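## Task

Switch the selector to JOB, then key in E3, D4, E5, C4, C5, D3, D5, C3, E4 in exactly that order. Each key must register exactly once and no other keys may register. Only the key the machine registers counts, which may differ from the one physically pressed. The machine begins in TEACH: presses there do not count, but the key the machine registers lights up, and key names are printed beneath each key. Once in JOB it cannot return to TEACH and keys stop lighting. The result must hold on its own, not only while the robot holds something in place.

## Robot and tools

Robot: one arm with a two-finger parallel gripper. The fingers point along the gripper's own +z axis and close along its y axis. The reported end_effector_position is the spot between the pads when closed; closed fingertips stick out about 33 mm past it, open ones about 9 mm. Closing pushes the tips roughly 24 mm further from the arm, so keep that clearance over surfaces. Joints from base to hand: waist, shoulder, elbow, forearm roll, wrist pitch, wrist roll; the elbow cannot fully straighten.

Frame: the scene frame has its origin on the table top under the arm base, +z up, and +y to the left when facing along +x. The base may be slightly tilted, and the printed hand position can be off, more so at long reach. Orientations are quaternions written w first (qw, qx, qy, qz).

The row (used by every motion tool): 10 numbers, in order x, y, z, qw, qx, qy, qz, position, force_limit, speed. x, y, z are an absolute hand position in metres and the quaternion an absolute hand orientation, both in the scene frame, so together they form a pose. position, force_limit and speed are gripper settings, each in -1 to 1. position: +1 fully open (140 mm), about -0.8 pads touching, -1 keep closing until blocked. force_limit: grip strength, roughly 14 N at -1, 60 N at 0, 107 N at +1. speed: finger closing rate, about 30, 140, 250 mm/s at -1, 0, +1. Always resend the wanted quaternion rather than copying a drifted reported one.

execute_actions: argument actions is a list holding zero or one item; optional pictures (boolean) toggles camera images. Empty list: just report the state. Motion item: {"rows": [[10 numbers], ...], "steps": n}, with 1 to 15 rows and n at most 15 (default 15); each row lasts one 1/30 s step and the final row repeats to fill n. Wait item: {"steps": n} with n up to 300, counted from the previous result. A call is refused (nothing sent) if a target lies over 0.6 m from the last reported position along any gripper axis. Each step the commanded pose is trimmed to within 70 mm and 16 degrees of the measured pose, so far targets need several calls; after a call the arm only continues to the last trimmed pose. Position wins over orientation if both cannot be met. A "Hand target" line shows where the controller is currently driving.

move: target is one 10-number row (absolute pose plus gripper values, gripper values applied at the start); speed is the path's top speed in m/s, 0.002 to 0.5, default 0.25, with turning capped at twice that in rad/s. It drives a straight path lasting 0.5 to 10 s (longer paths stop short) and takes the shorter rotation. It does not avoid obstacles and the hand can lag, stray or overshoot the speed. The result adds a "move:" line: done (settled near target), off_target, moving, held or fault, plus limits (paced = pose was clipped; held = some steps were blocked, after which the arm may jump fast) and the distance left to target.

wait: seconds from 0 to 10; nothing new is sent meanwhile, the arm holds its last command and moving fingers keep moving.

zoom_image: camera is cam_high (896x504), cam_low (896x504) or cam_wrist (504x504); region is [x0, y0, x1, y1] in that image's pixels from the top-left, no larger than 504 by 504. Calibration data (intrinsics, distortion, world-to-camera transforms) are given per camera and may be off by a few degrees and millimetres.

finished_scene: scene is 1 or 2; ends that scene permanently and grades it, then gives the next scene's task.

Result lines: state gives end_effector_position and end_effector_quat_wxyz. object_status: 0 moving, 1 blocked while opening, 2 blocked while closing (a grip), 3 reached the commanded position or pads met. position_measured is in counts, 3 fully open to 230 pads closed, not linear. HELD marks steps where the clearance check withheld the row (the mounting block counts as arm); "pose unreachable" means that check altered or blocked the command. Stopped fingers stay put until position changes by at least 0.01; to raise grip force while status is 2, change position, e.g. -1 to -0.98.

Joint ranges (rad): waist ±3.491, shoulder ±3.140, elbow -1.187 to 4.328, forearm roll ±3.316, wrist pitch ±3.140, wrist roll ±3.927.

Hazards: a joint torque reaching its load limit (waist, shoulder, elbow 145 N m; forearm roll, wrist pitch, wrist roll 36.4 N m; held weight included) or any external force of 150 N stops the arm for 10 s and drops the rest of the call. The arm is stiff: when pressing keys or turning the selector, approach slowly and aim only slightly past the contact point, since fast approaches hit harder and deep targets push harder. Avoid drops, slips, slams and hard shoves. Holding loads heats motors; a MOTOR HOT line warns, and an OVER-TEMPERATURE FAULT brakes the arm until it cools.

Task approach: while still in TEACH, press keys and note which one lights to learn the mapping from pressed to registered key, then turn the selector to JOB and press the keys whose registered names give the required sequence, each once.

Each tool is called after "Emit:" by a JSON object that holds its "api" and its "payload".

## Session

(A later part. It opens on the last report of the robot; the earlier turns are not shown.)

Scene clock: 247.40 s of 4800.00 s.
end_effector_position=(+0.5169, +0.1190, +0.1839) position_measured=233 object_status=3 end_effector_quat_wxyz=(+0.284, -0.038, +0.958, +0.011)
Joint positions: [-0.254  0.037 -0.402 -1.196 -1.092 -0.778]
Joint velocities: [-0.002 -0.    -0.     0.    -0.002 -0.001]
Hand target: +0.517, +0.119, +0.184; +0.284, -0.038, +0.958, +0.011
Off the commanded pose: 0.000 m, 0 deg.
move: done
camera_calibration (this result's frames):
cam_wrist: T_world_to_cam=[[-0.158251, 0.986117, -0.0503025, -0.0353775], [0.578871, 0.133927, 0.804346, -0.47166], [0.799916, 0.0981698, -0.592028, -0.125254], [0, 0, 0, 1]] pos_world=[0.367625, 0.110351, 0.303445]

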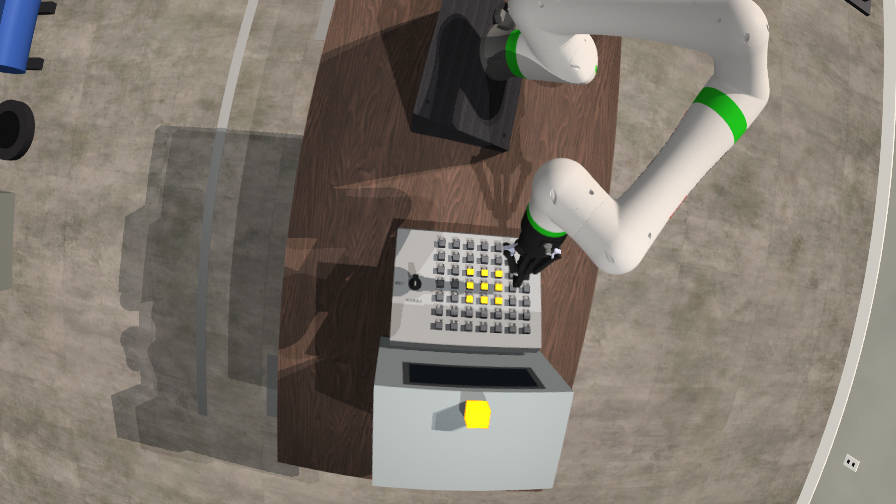

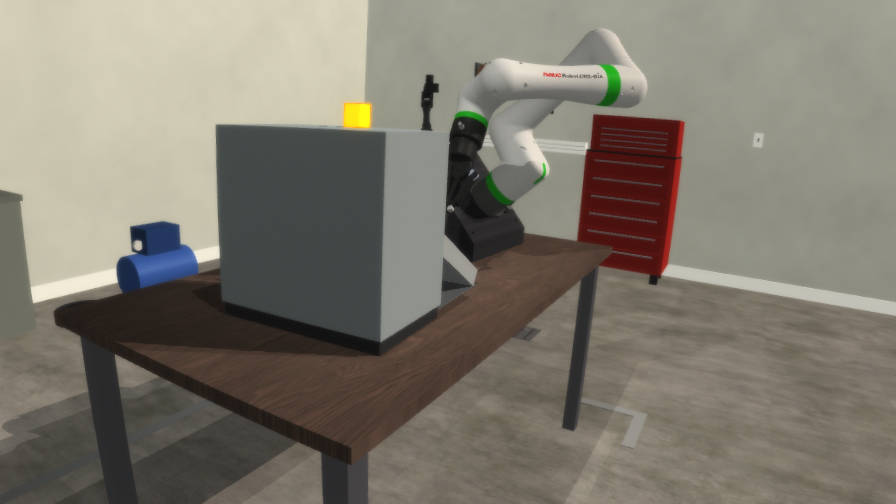

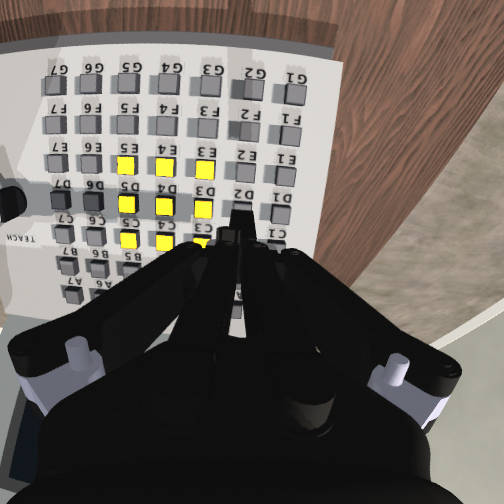

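Emit:
{"api": "move", "payload": {"target": [0.52,-0.110,0.205,0.2838,-0.0377,0.958,0.0112,0,0,0.5], "speed": 0.25}}

Emit:
{"api": "zoom_image", "payload": {"camera": "cam_wrist", "region": [130, 120, 380, 340]}}

Scene clock: 259.50 s of 4800.00 s.
end_effector_position=(+0.5195, -0.1101, +0.2049) position_measured=129 object_status=3 end_effector_quat_wxyz=(+0.283, -0.038, +0.958, +0.011)
Joint positions: [-0.583  0.599 -0.148 -1.176 -1.233 -0.358]
Joint velocities: [-0.     0.002  0.003  0.001 -0.001  0.001]
Hand target: +0.520, -0.110, +0.205; +0.283, -0.038, +0.958, +0.011
Off the commanded pose: 0.000 m, 0 deg.
After step 90, 7.70 s passed at rest.
move: done
camera_calibration (this result's frames):
cam_wrist: T_world_to_cam=[[-0.158082, 0.986128, -0.0506156, 0.191939], [0.580217, 0.134245, 0.803322, -0.459873], [0.798973, 0.0976231, -0.59339, -0.0916535], [0, 0, 0, 1]] pos_world=[0.370397, -0.118593, 0.324755]

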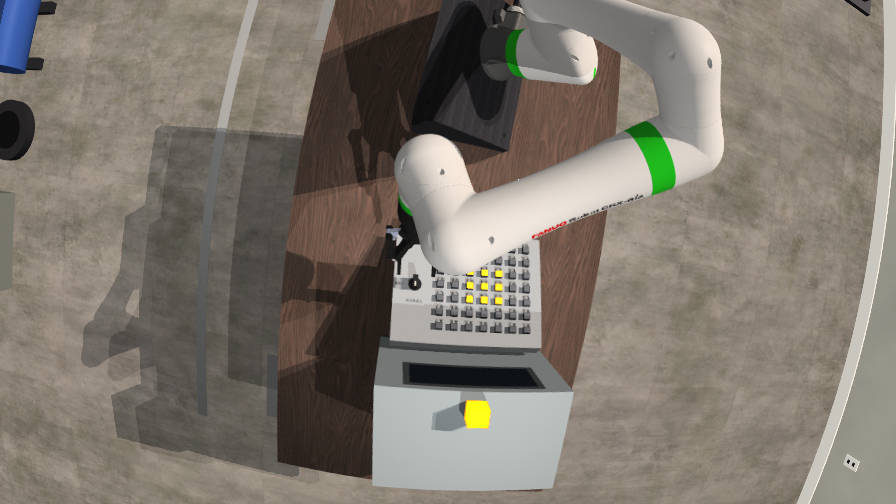

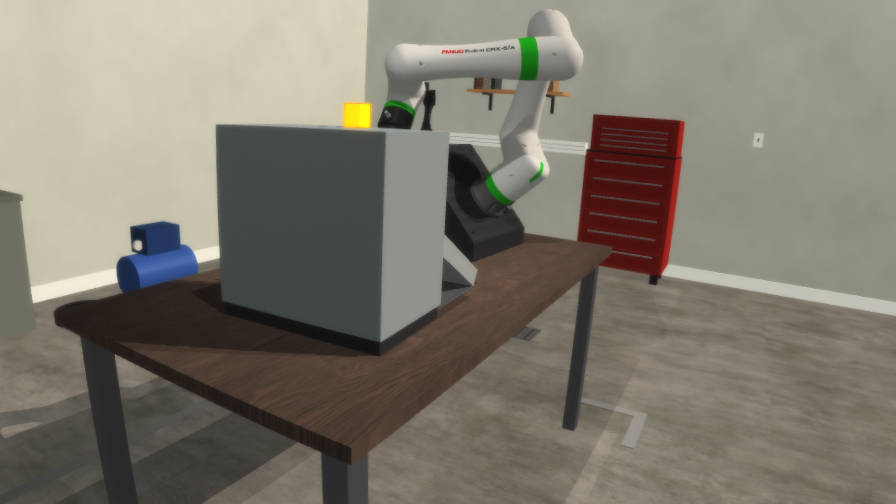

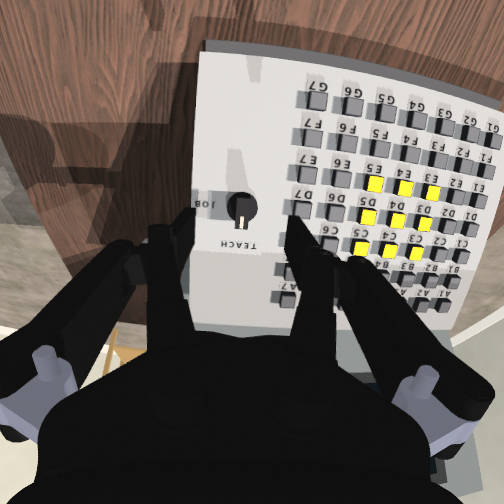

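Region (130, 120, 380, 340) of cam_wrist's 504x504 image, scaled by 2.016, with more detail than that image has; it fills the top 444 rows of this view, and the rest is white.

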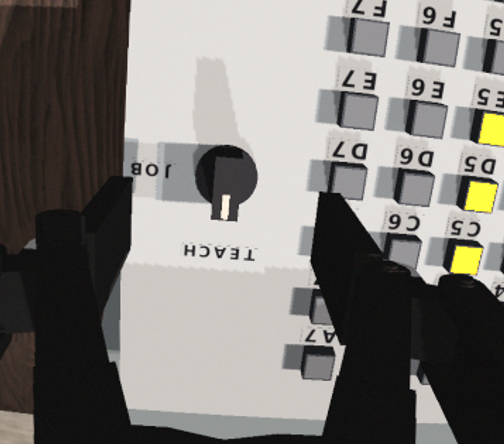

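Emit:
{"api": "move", "payload": {"target": [0.5490,-0.1088,0.1632,0.2838,-0.0377,0.958,0.0112,-0.3,-0.8,0.5], "speed": 0.08}}

Emit:
{"api": "zoom_image", "payload": {"camera": "cam_wrist", "region": [130, 120, 380, 340]}}

Scene clock: 292.73 s of 4800.00 s.
end_effector_position=(+0.5491, -0.1088, +0.1633) position_measured=167 object_status=3 end_effector_quat_wxyz=(+0.284, -0.038, +0.958, +0.011)
Joint positions: [-0.505  0.655 -0.135 -1.24  -1.166 -0.336]
Joint velocities: [ 0.001 -0.001  0.001 -0.001  0.001  0.001]
Hand target: +0.549, -0.109, +0.163; +0.284, -0.038, +0.958, +0.011
Off the commanded pose: 0.000 m, 0 deg.
After step 90, 29.23 s passed at rest.
move: done
camera_calibration (this result's frames):
cam_wrist: T_world_to_cam=[[-0.158616, 0.986064, -0.0501867, 0.193471], [0.578757, 0.134038, 0.804409, -0.443147], [0.799926, 0.0985459, -0.591952, -0.140763], [0, 0, 0, 1]] pos_world=[0.399762, -0.117504, 0.282856]

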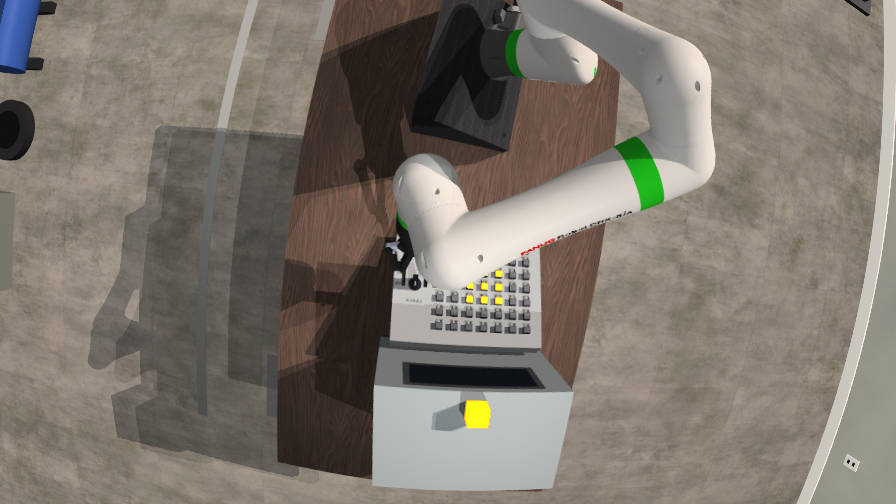

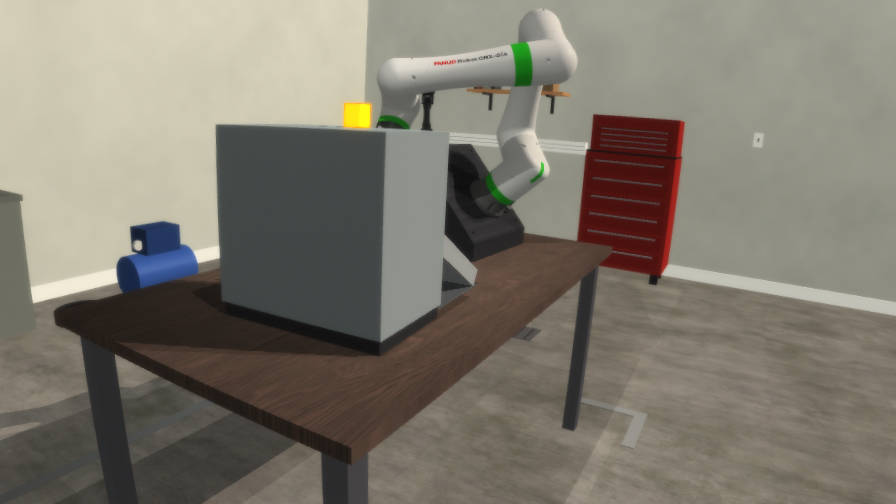

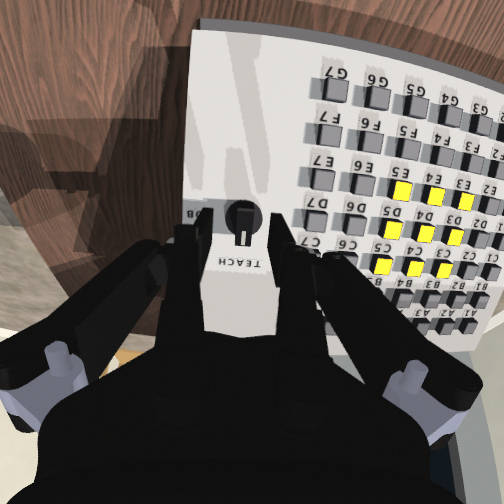

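Region (130, 120, 380, 340) of cam_wrist's 504x504 image, scaled by 2.016, with more detail than that image has; it fills the top 444 rows of this view, and the rest is white.

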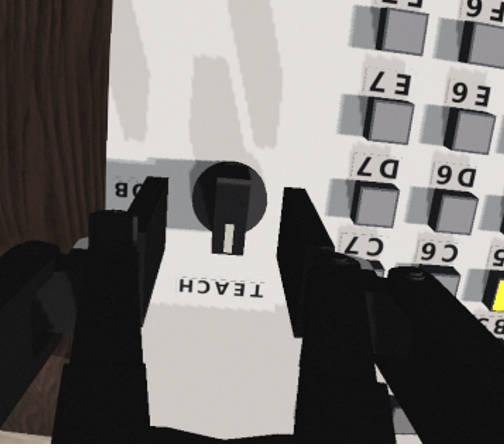

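Emit:
{"api": "move", "payload": {"target": [0.5559,-0.1063,0.1523,0.2838,-0.0377,0.958,0.0112,-0.3,-0.8,0.5], "speed": 0.03}}

Emit:
{"api": "zoom_image", "payload": {"camera": "cam_wrist", "region": [130, 120, 380, 340]}}

Scene clock: 298.97 s of 4800.00 s.
end_effector_position=(+0.5559, -0.1063, +0.1524) position_measured=167 object_status=3 end_effector_quat_wxyz=(+0.284, -0.038, +0.958, +0.011)
Joint positions: [-0.483  0.665 -0.134 -1.257 -1.148 -0.331]
Joint velocities: [ 0.001 -0.    -0.002 -0.002  0.001 -0.   ]
Hand target: +0.556, -0.106, +0.152; +0.284, -0.038, +0.958, +0.011
Off the commanded pose: 0.000 m, 0 deg.
After step 90, 2.50 s passed at rest.
move: done
camera_calibration (this result's frames):
cam_wrist: T_world_to_cam=[[-0.158479, 0.986084, -0.0502204, 0.191476], [0.578798, 0.133989, 0.804388, -0.438648], [0.799923, 0.0984113, -0.591978, -0.152959], [0, 0, 0, 1]] pos_world=[0.406589, -0.114985, 0.27191]

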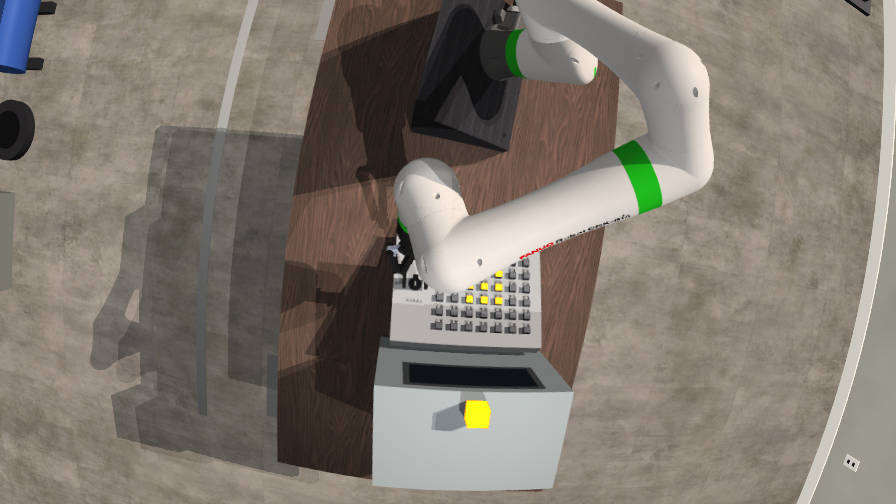

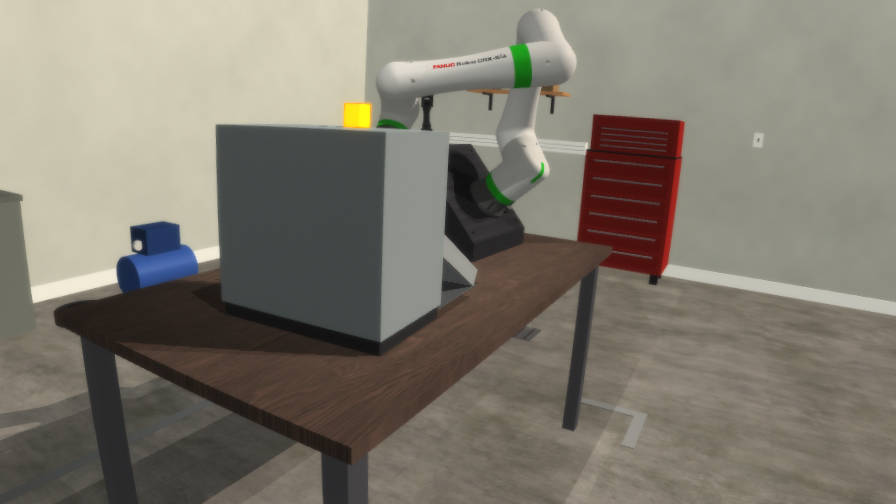

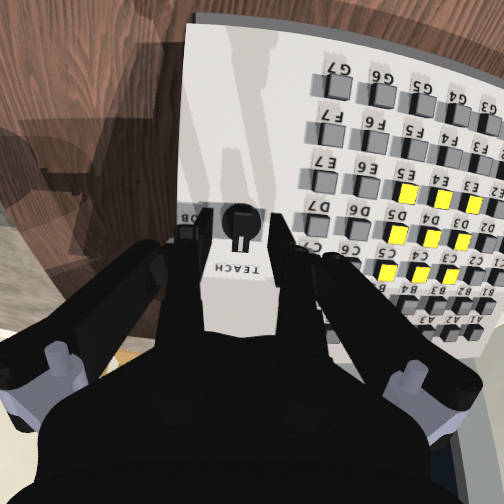

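Region (130, 120, 380, 340) of cam_wrist's 504x504 image, scaled by 2.016, with more detail than that image has; it fills the top 444 rows of this view, and the rest is white.

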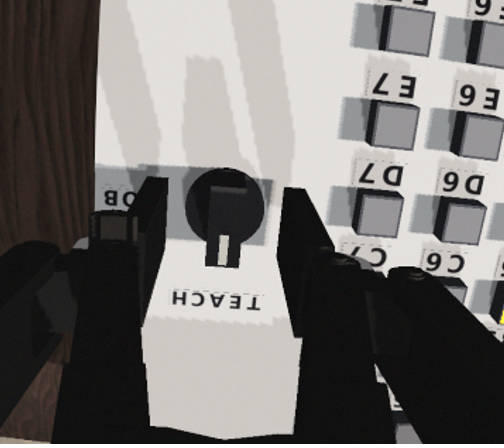

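Centered. Close gently.

Emit:
{"api": "move", "payload": {"target": [0.5559,-0.1063,0.1523,0.2838,-0.0377,0.958,0.0112,-1,-0.8,-0.6]}}

Emit:
{"api": "zoom_image", "payload": {"camera": "cam_wrist", "region": [130, 120, 380, 340]}}

Scene clock: 303.07 s of 4800.00 s.
end_effector_position=(+0.5559, -0.1062, +0.1523) position_measured=213 object_status=2 end_effector_quat_wxyz=(+0.284, -0.038, +0.958, +0.011)
Joint positions: [-0.483  0.665 -0.134 -1.257 -1.148 -0.331]
Joint velocities: [ 0.001 -0.002 -0.001 -0.    -0.     0.001]
Hand target: +0.556, -0.106, +0.152; +0.284, -0.038, +0.958, +0.011
Off the commanded pose: 0.000 m, 0 deg.
After step 90, 0.40 s passed at rest.
move: done
camera_calibration (this result's frames):
cam_wrist: T_world_to_cam=[[-0.158526, 0.986083, -0.0501016, 0.191423], [0.578783, 0.133918, 0.80441, -0.438636], [0.799925, 0.0985223, -0.591957, -0.153026], [0, 0, 0, 1]] pos_world=[0.40663, -0.114941, 0.27185]

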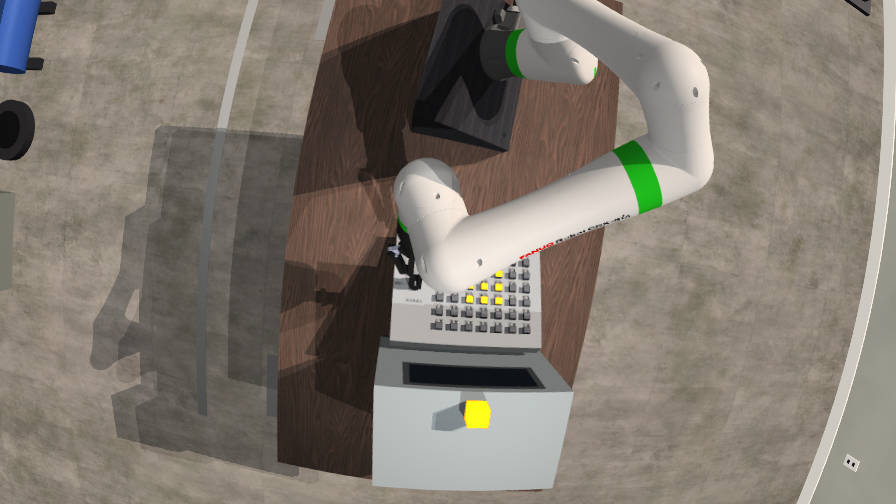

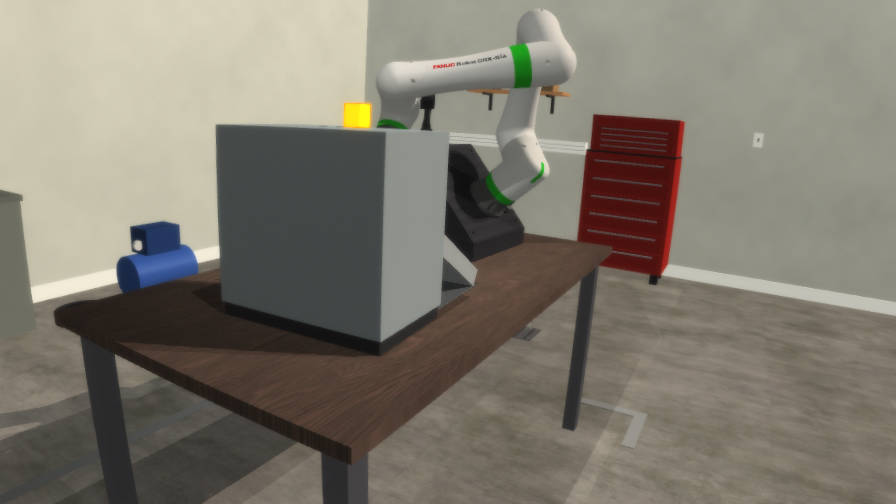

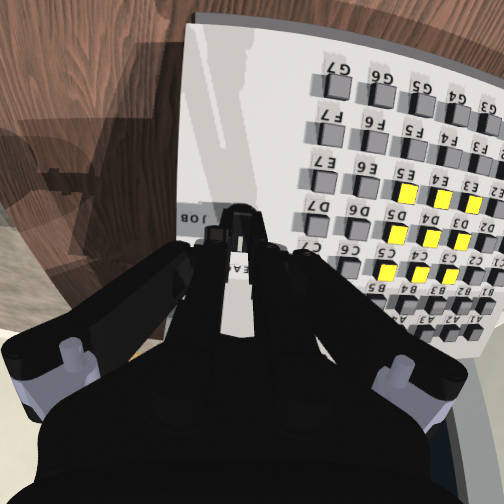

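Region (130, 120, 380, 340) of cam_wrist's 504x504 image, scaled by 2.016, with more detail than that image has; it fills the top 444 rows of this view, and the rest is white.

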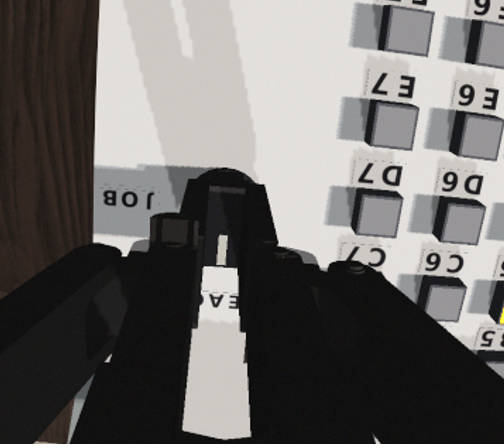

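Emit:
{"api": "move", "payload": {"target": [0.5559,-0.1063,0.1523,0.2579,0.3318,0.8995,0.1189,-1,-0.8,-0.6], "speed": 0.2}}

Scene clock: 316.23 s of 4800.00 s.
end_effector_position=(+0.5558, -0.1063, +0.1521) position_measured=213 object_status=2 end_effector_quat_wxyz=(+0.258, +0.332, +0.900, +0.119)
Joint positions: [-0.483  0.665 -0.135 -1.257 -1.148 -1.117]
Joint velocities: [ 0.001 -0.004 -0.001  0.004  0.001 -0.006]
Hand target: +0.556, -0.106, +0.152; +0.258, +0.332, +0.900, +0.119
Off the commanded pose: 0.000 m, 0 deg.
After step 90, 7.83 s passed at rest.
move: done
camera_calibration (this result's frames):
cam_wrist: T_world_to_cam=[[0.471045, 0.810417, 0.348341, -0.237741], [0.456784, -0.561924, 0.68963, -0.427134], [0.754629, -0.16573, -0.634877, -0.149393], [0, 0, 0, 1]] pos_world=[0.419831, -0.0721065, 0.282533]

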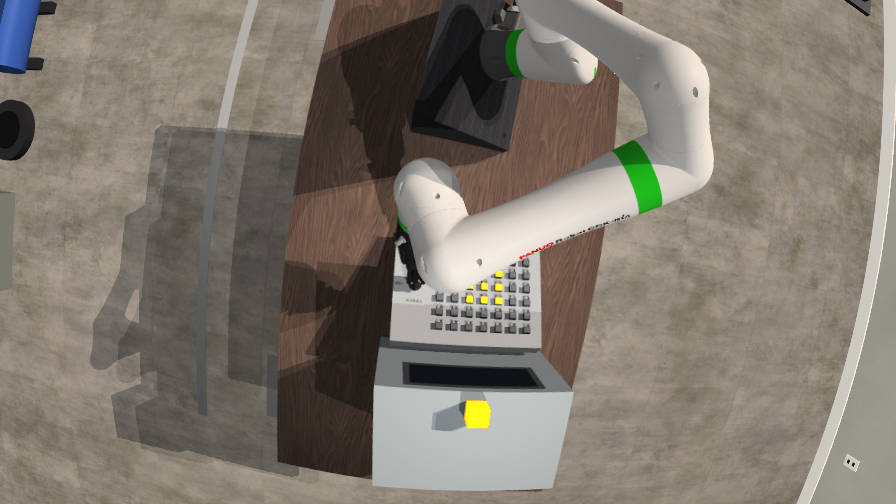

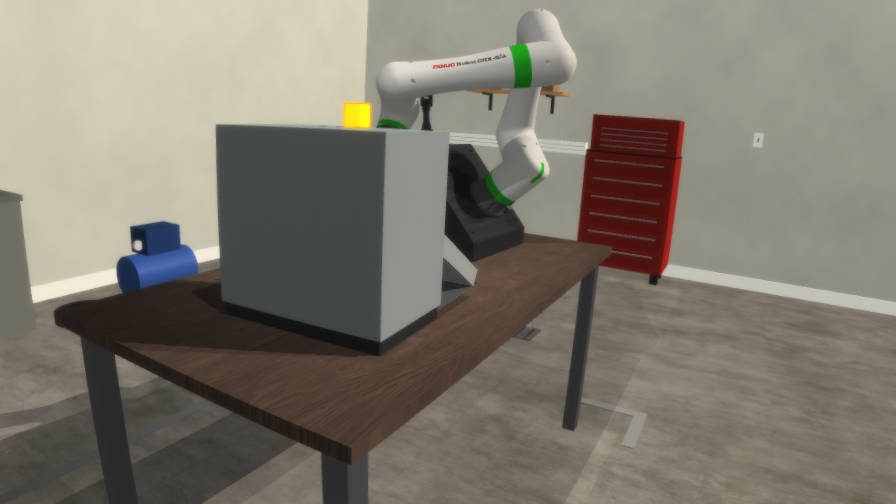

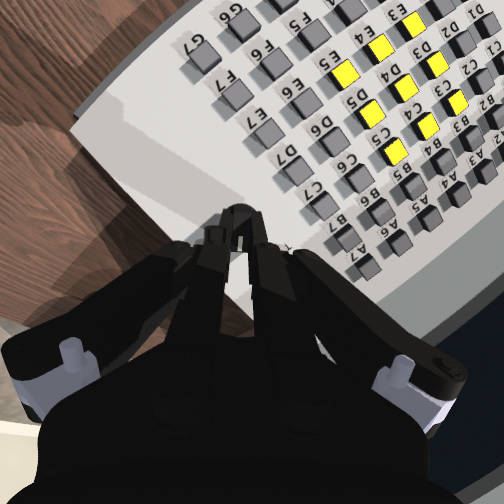

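Emit:
{"api": "move", "payload": {"target": [0.5559,-0.1063,0.1523,0.1963,0.6384,0.7153,0.2053,-1,-0.8,-0.6], "speed": 0.2}}

Scene clock: 324.80 s of 4800.00 s.
end_effector_position=(+0.5558, -0.1063, +0.1521) position_measured=213 object_status=2 end_effector_quat_wxyz=(+0.196, +0.638, +0.715, +0.205)
Joint positions: [-0.483  0.665 -0.135 -1.258 -1.149 -1.867]
Joint velocities: [ 0.001  0.001  0.003  0.003  0.001 -0.005]
Hand target: +0.556, -0.106, +0.152; +0.196, +0.638, +0.715, +0.205
Off the commanded pose: 0.000 m, 0 deg.
After step 90, 3.33 s passed at rest.
move: done
camera_calibration (this result's frames):
cam_wrist: T_world_to_cam=[[0.817938, 0.193984, 0.541617, -0.5255], [-0.018912, -0.931864, 0.362314, -0.152279], [0.574996, -0.306593, -0.758538, -0.0457197], [0, 0, 0, 1]] pos_world=[0.453235, -0.0539818, 0.305112]

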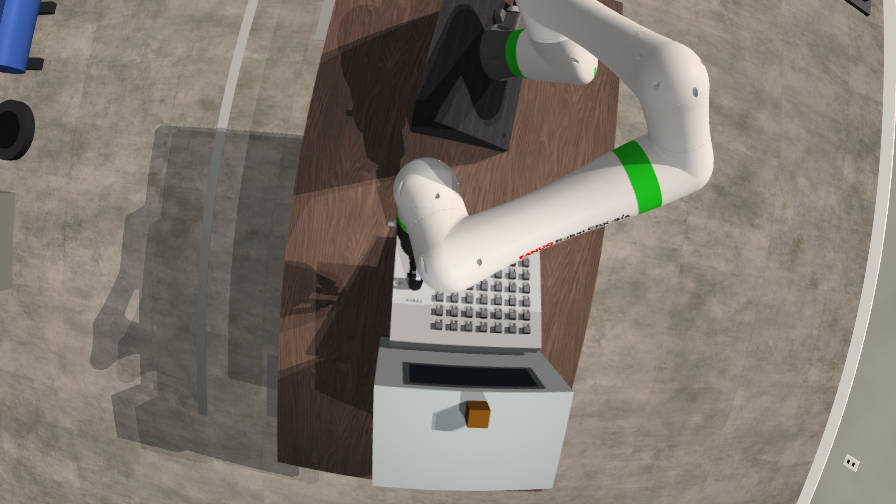

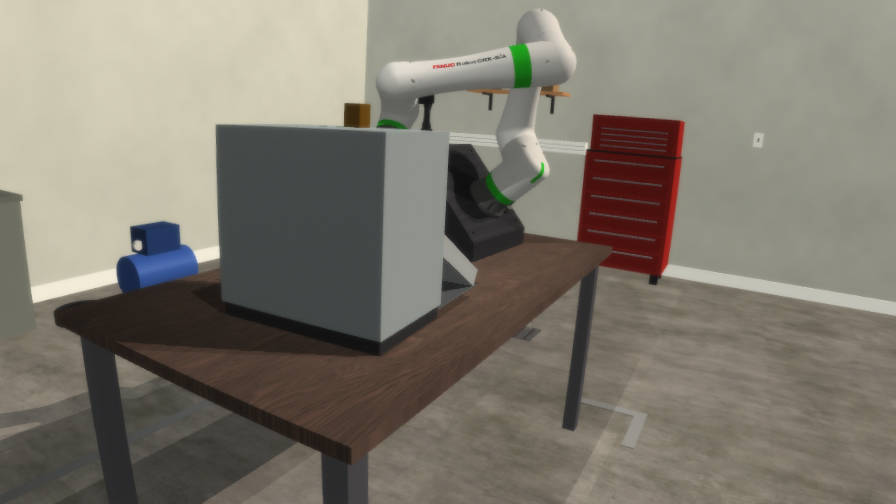

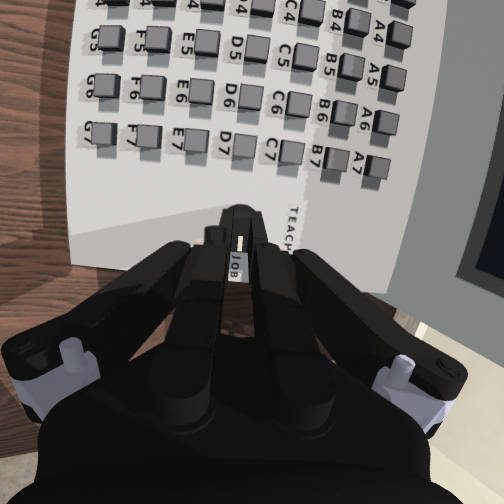

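Emit:
{"api": "move", "payload": {"target": [0.5559,-0.1063,0.1523,0.1963,0.6384,0.7153,0.2053,-0.3,-0.8,0.5]}}

Emit:
{"api": "move", "payload": {"target": [0.5315,-0.1081,0.190,0.1963,0.6384,0.7153,0.2053,-0.3,-0.8,0.5], "speed": 0.1}}

Emit:
{"api": "move", "payload": {"target": [0.4619,0.1143,0.1439,0.2838,-0.0377,0.958,0.0112,-1,0,0.5], "speed": 0.3}}

Emit:
{"api": "move", "payload": {"target": [0.4755,0.1153,0.1229,0.2838,-0.0377,0.958,0.0112,-1,0,0.5], "speed": 0.08}}

Scene clock: 332.43 s of 4800.00 s.
end_effector_position=(+0.5559, -0.1063, +0.1523) position_measured=167 object_status=3 end_effector_quat_wxyz=(+0.196, +0.638, +0.715, +0.205)
Joint positions: [-0.483  0.665 -0.134 -1.257 -1.148 -1.867]
Joint velocities: [-0.001  0.    -0.001  0.001  0.     0.001]
Hand target: +0.556, -0.106, +0.152; +0.196, +0.638, +0.715, +0.205
Off the commanded pose: 0.000 m, 0 deg.
After step 90, 3.93 s passed at rest.
move: done
camera_calibration (this result's frames):
cam_wrist: T_world_to_cam=[[0.817918, 0.194281, 0.541539, -0.525622], [-0.018822, -0.93172, 0.362689, -0.152379], [0.575026, -0.306843, -0.758414, -0.0456942], [0, 0, 0, 1]] pos_world=[0.453323, -0.0538771, 0.305256]

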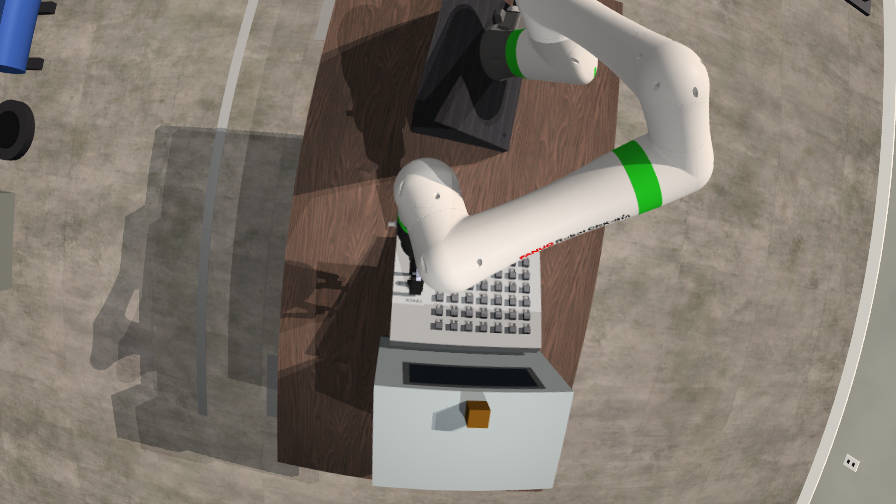

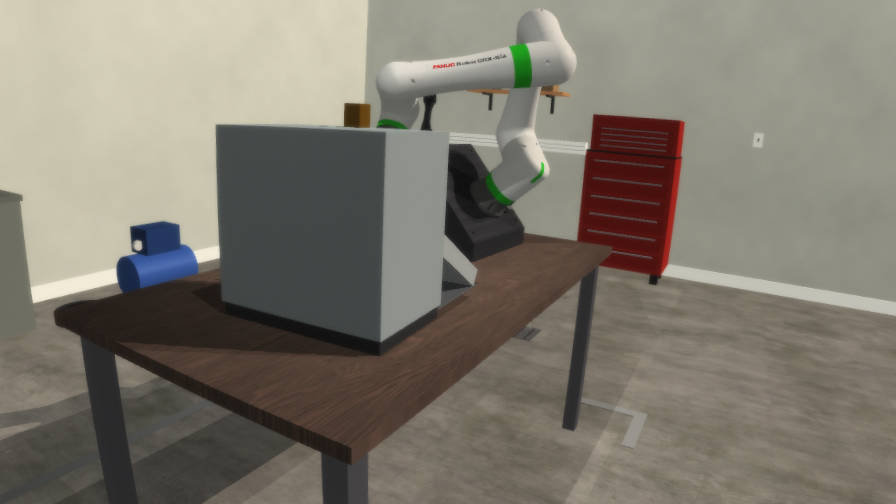

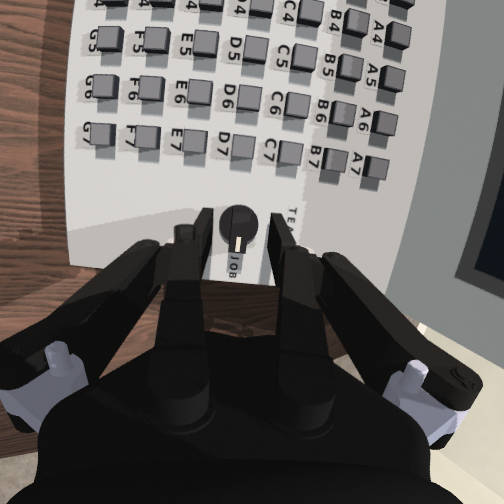

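Scene clock: 333.23 s of 4800.00 s.
end_effector_position=(+0.5314, -0.1081, +0.1899) position_measured=167 object_status=3 end_effector_quat_wxyz=(+0.196, +0.638, +0.715, +0.205)
Joint positions: [-0.552  0.616 -0.146 -1.201 -1.207 -1.888]
Joint velocities: [-0.001 -0.003  0.     0.001 -0.001 -0.   ]
Hand target: +0.531, -0.108, +0.190; +0.196, +0.638, +0.715, +0.205
Off the commanded pose: 0.000 m, 0 deg.
move: done
camera_calibration (this result's frames):
cam_wrist: T_world_to_cam=[[0.817985, 0.194136, 0.541491, -0.525644], [-0.0190066, -0.931695, 0.362744, -0.168076], [0.574926, -0.307011, -0.758423, -0.00363675], [0, 0, 0, 1]] pos_world=[0.428865, -0.0556657, 0.342842]

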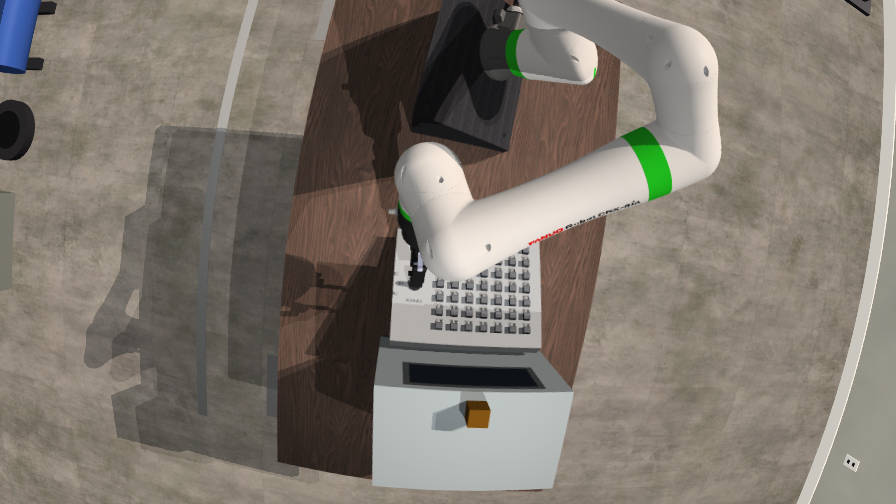

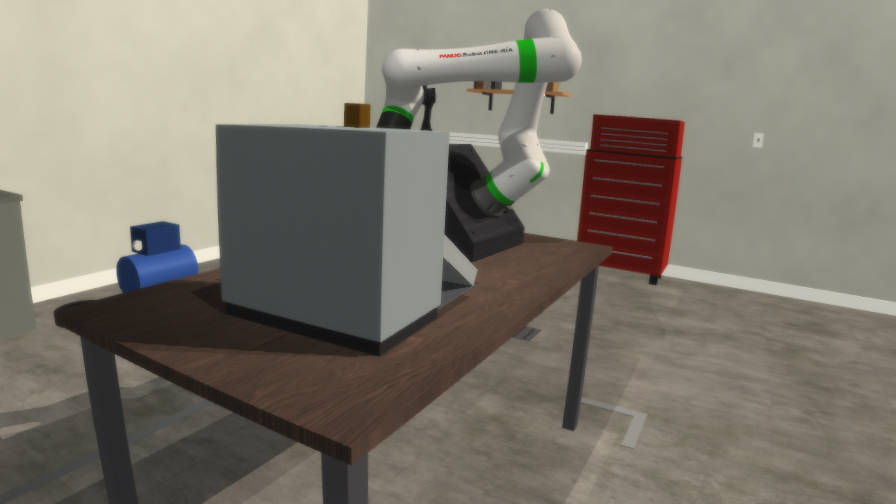

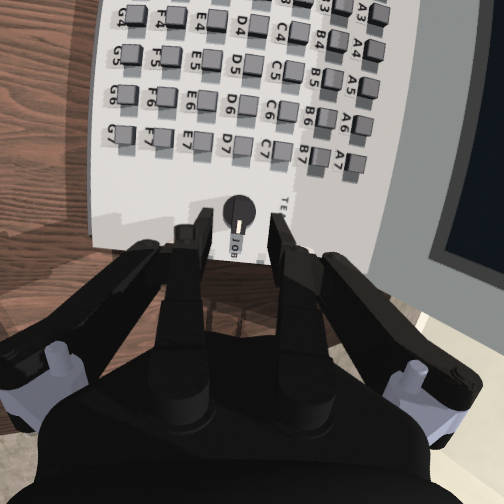

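Scene clock: 336.23 s of 4800.00 s.
end_effector_position=(+0.4623, +0.1143, +0.1438) position_measured=233 object_status=3 end_effector_quat_wxyz=(+0.284, -0.038, +0.958, +0.011)
Joint positions: [-0.256 -0.035 -0.569 -1.245 -1.06  -0.675]
Joint velocities: [ 0.002 -0.003 -0.002  0.     0.001  0.002]
Hand target: +0.462, +0.114, +0.144; +0.284, -0.038, +0.958, +0.011
Off the commanded pose: 0.000 m, 0 deg.
move: done
camera_calibration (this result's frames):
cam_wrist: T_world_to_cam=[[-0.158607, 0.98608, -0.0498949, -0.0413127], [0.577727, 0.133668, 0.805211, -0.406731], [0.800672, 0.0988867, -0.590886, -0.10547], [0, 0, 0, 1]] pos_world=[0.312874, 0.105534, 0.263123]

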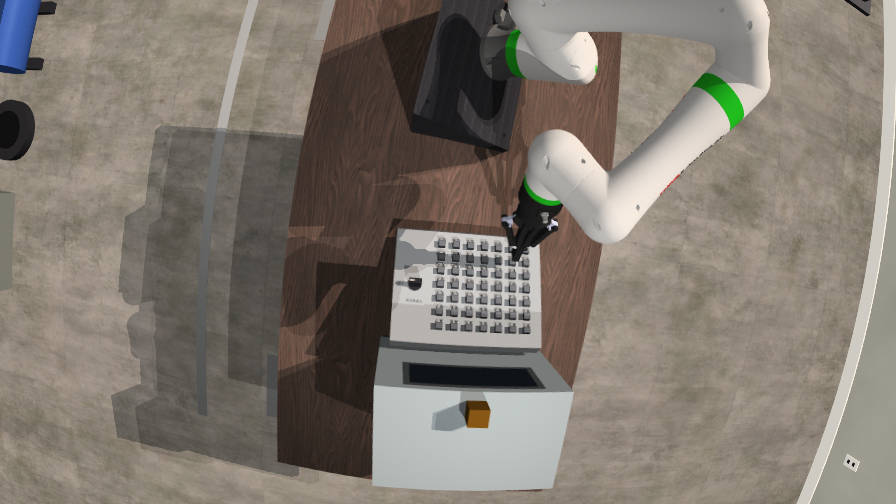

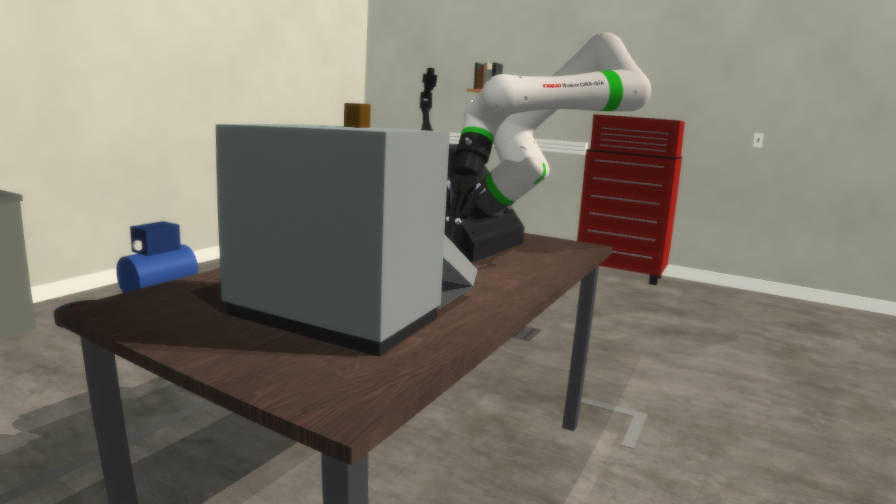

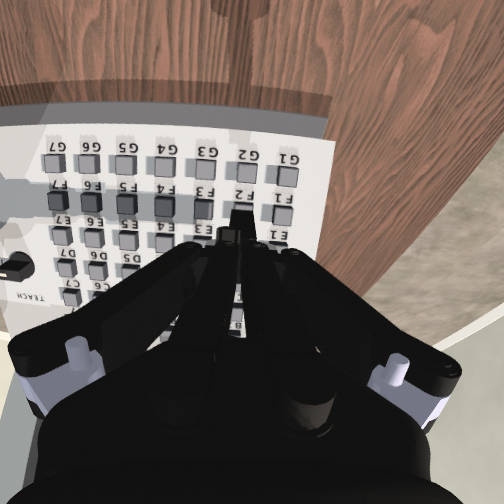

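Scene clock: 337.00 s of 4800.00 s.
end_effector_position=(+0.4755, +0.1153, +0.1230) position_measured=233 object_status=3 end_effector_quat_wxyz=(+0.284, -0.038, +0.958, +0.011)
Joint positions: [-0.204  0.009 -0.561 -1.283 -1.007 -0.651]
Joint velocities: [ 0.001  0.002  0.002 -0.001  0.001  0.001]
Hand target: +0.476, +0.115, +0.123; +0.284, -0.038, +0.958, +0.011
Off the commanded pose: 0.000 m, 0 deg.
move: done
camera_calibration (this result's frames):
cam_wrist: T_world_to_cam=[[-0.158554, 0.986074, -0.0501878, -0.0412452], [0.578802, 0.134007, 0.804382, -0.398191], [0.799906, 0.0984889, -0.591989, -0.127855], [0, 0, 0, 1]] pos_world=[0.326206, 0.106624, 0.242539]

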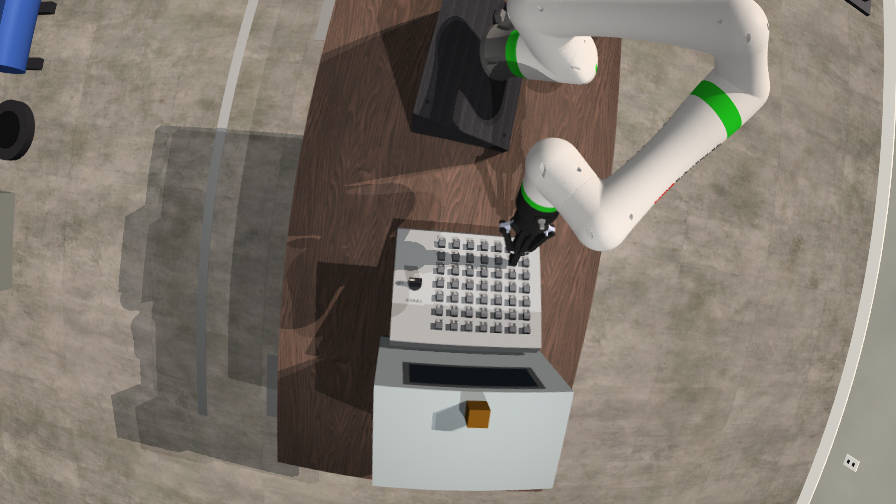

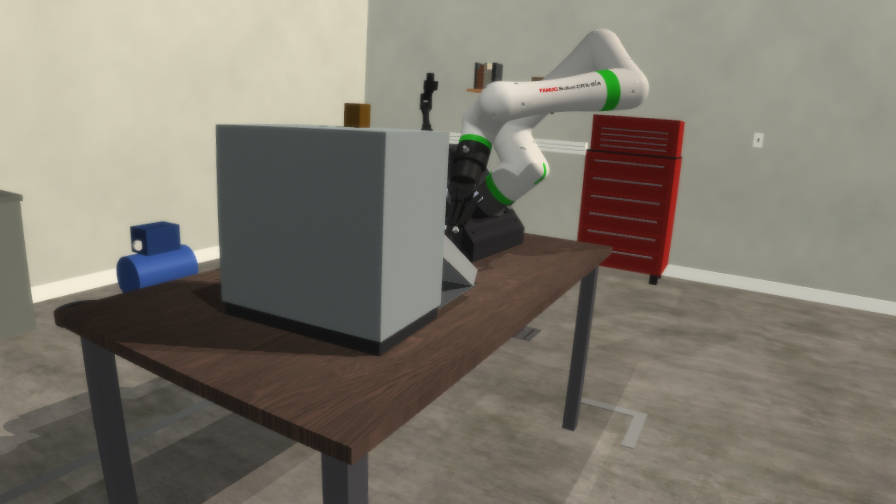

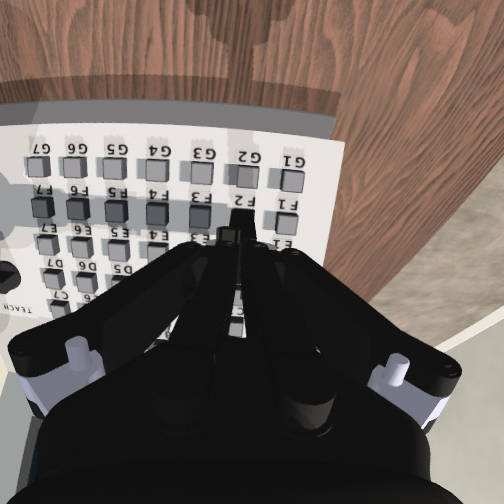

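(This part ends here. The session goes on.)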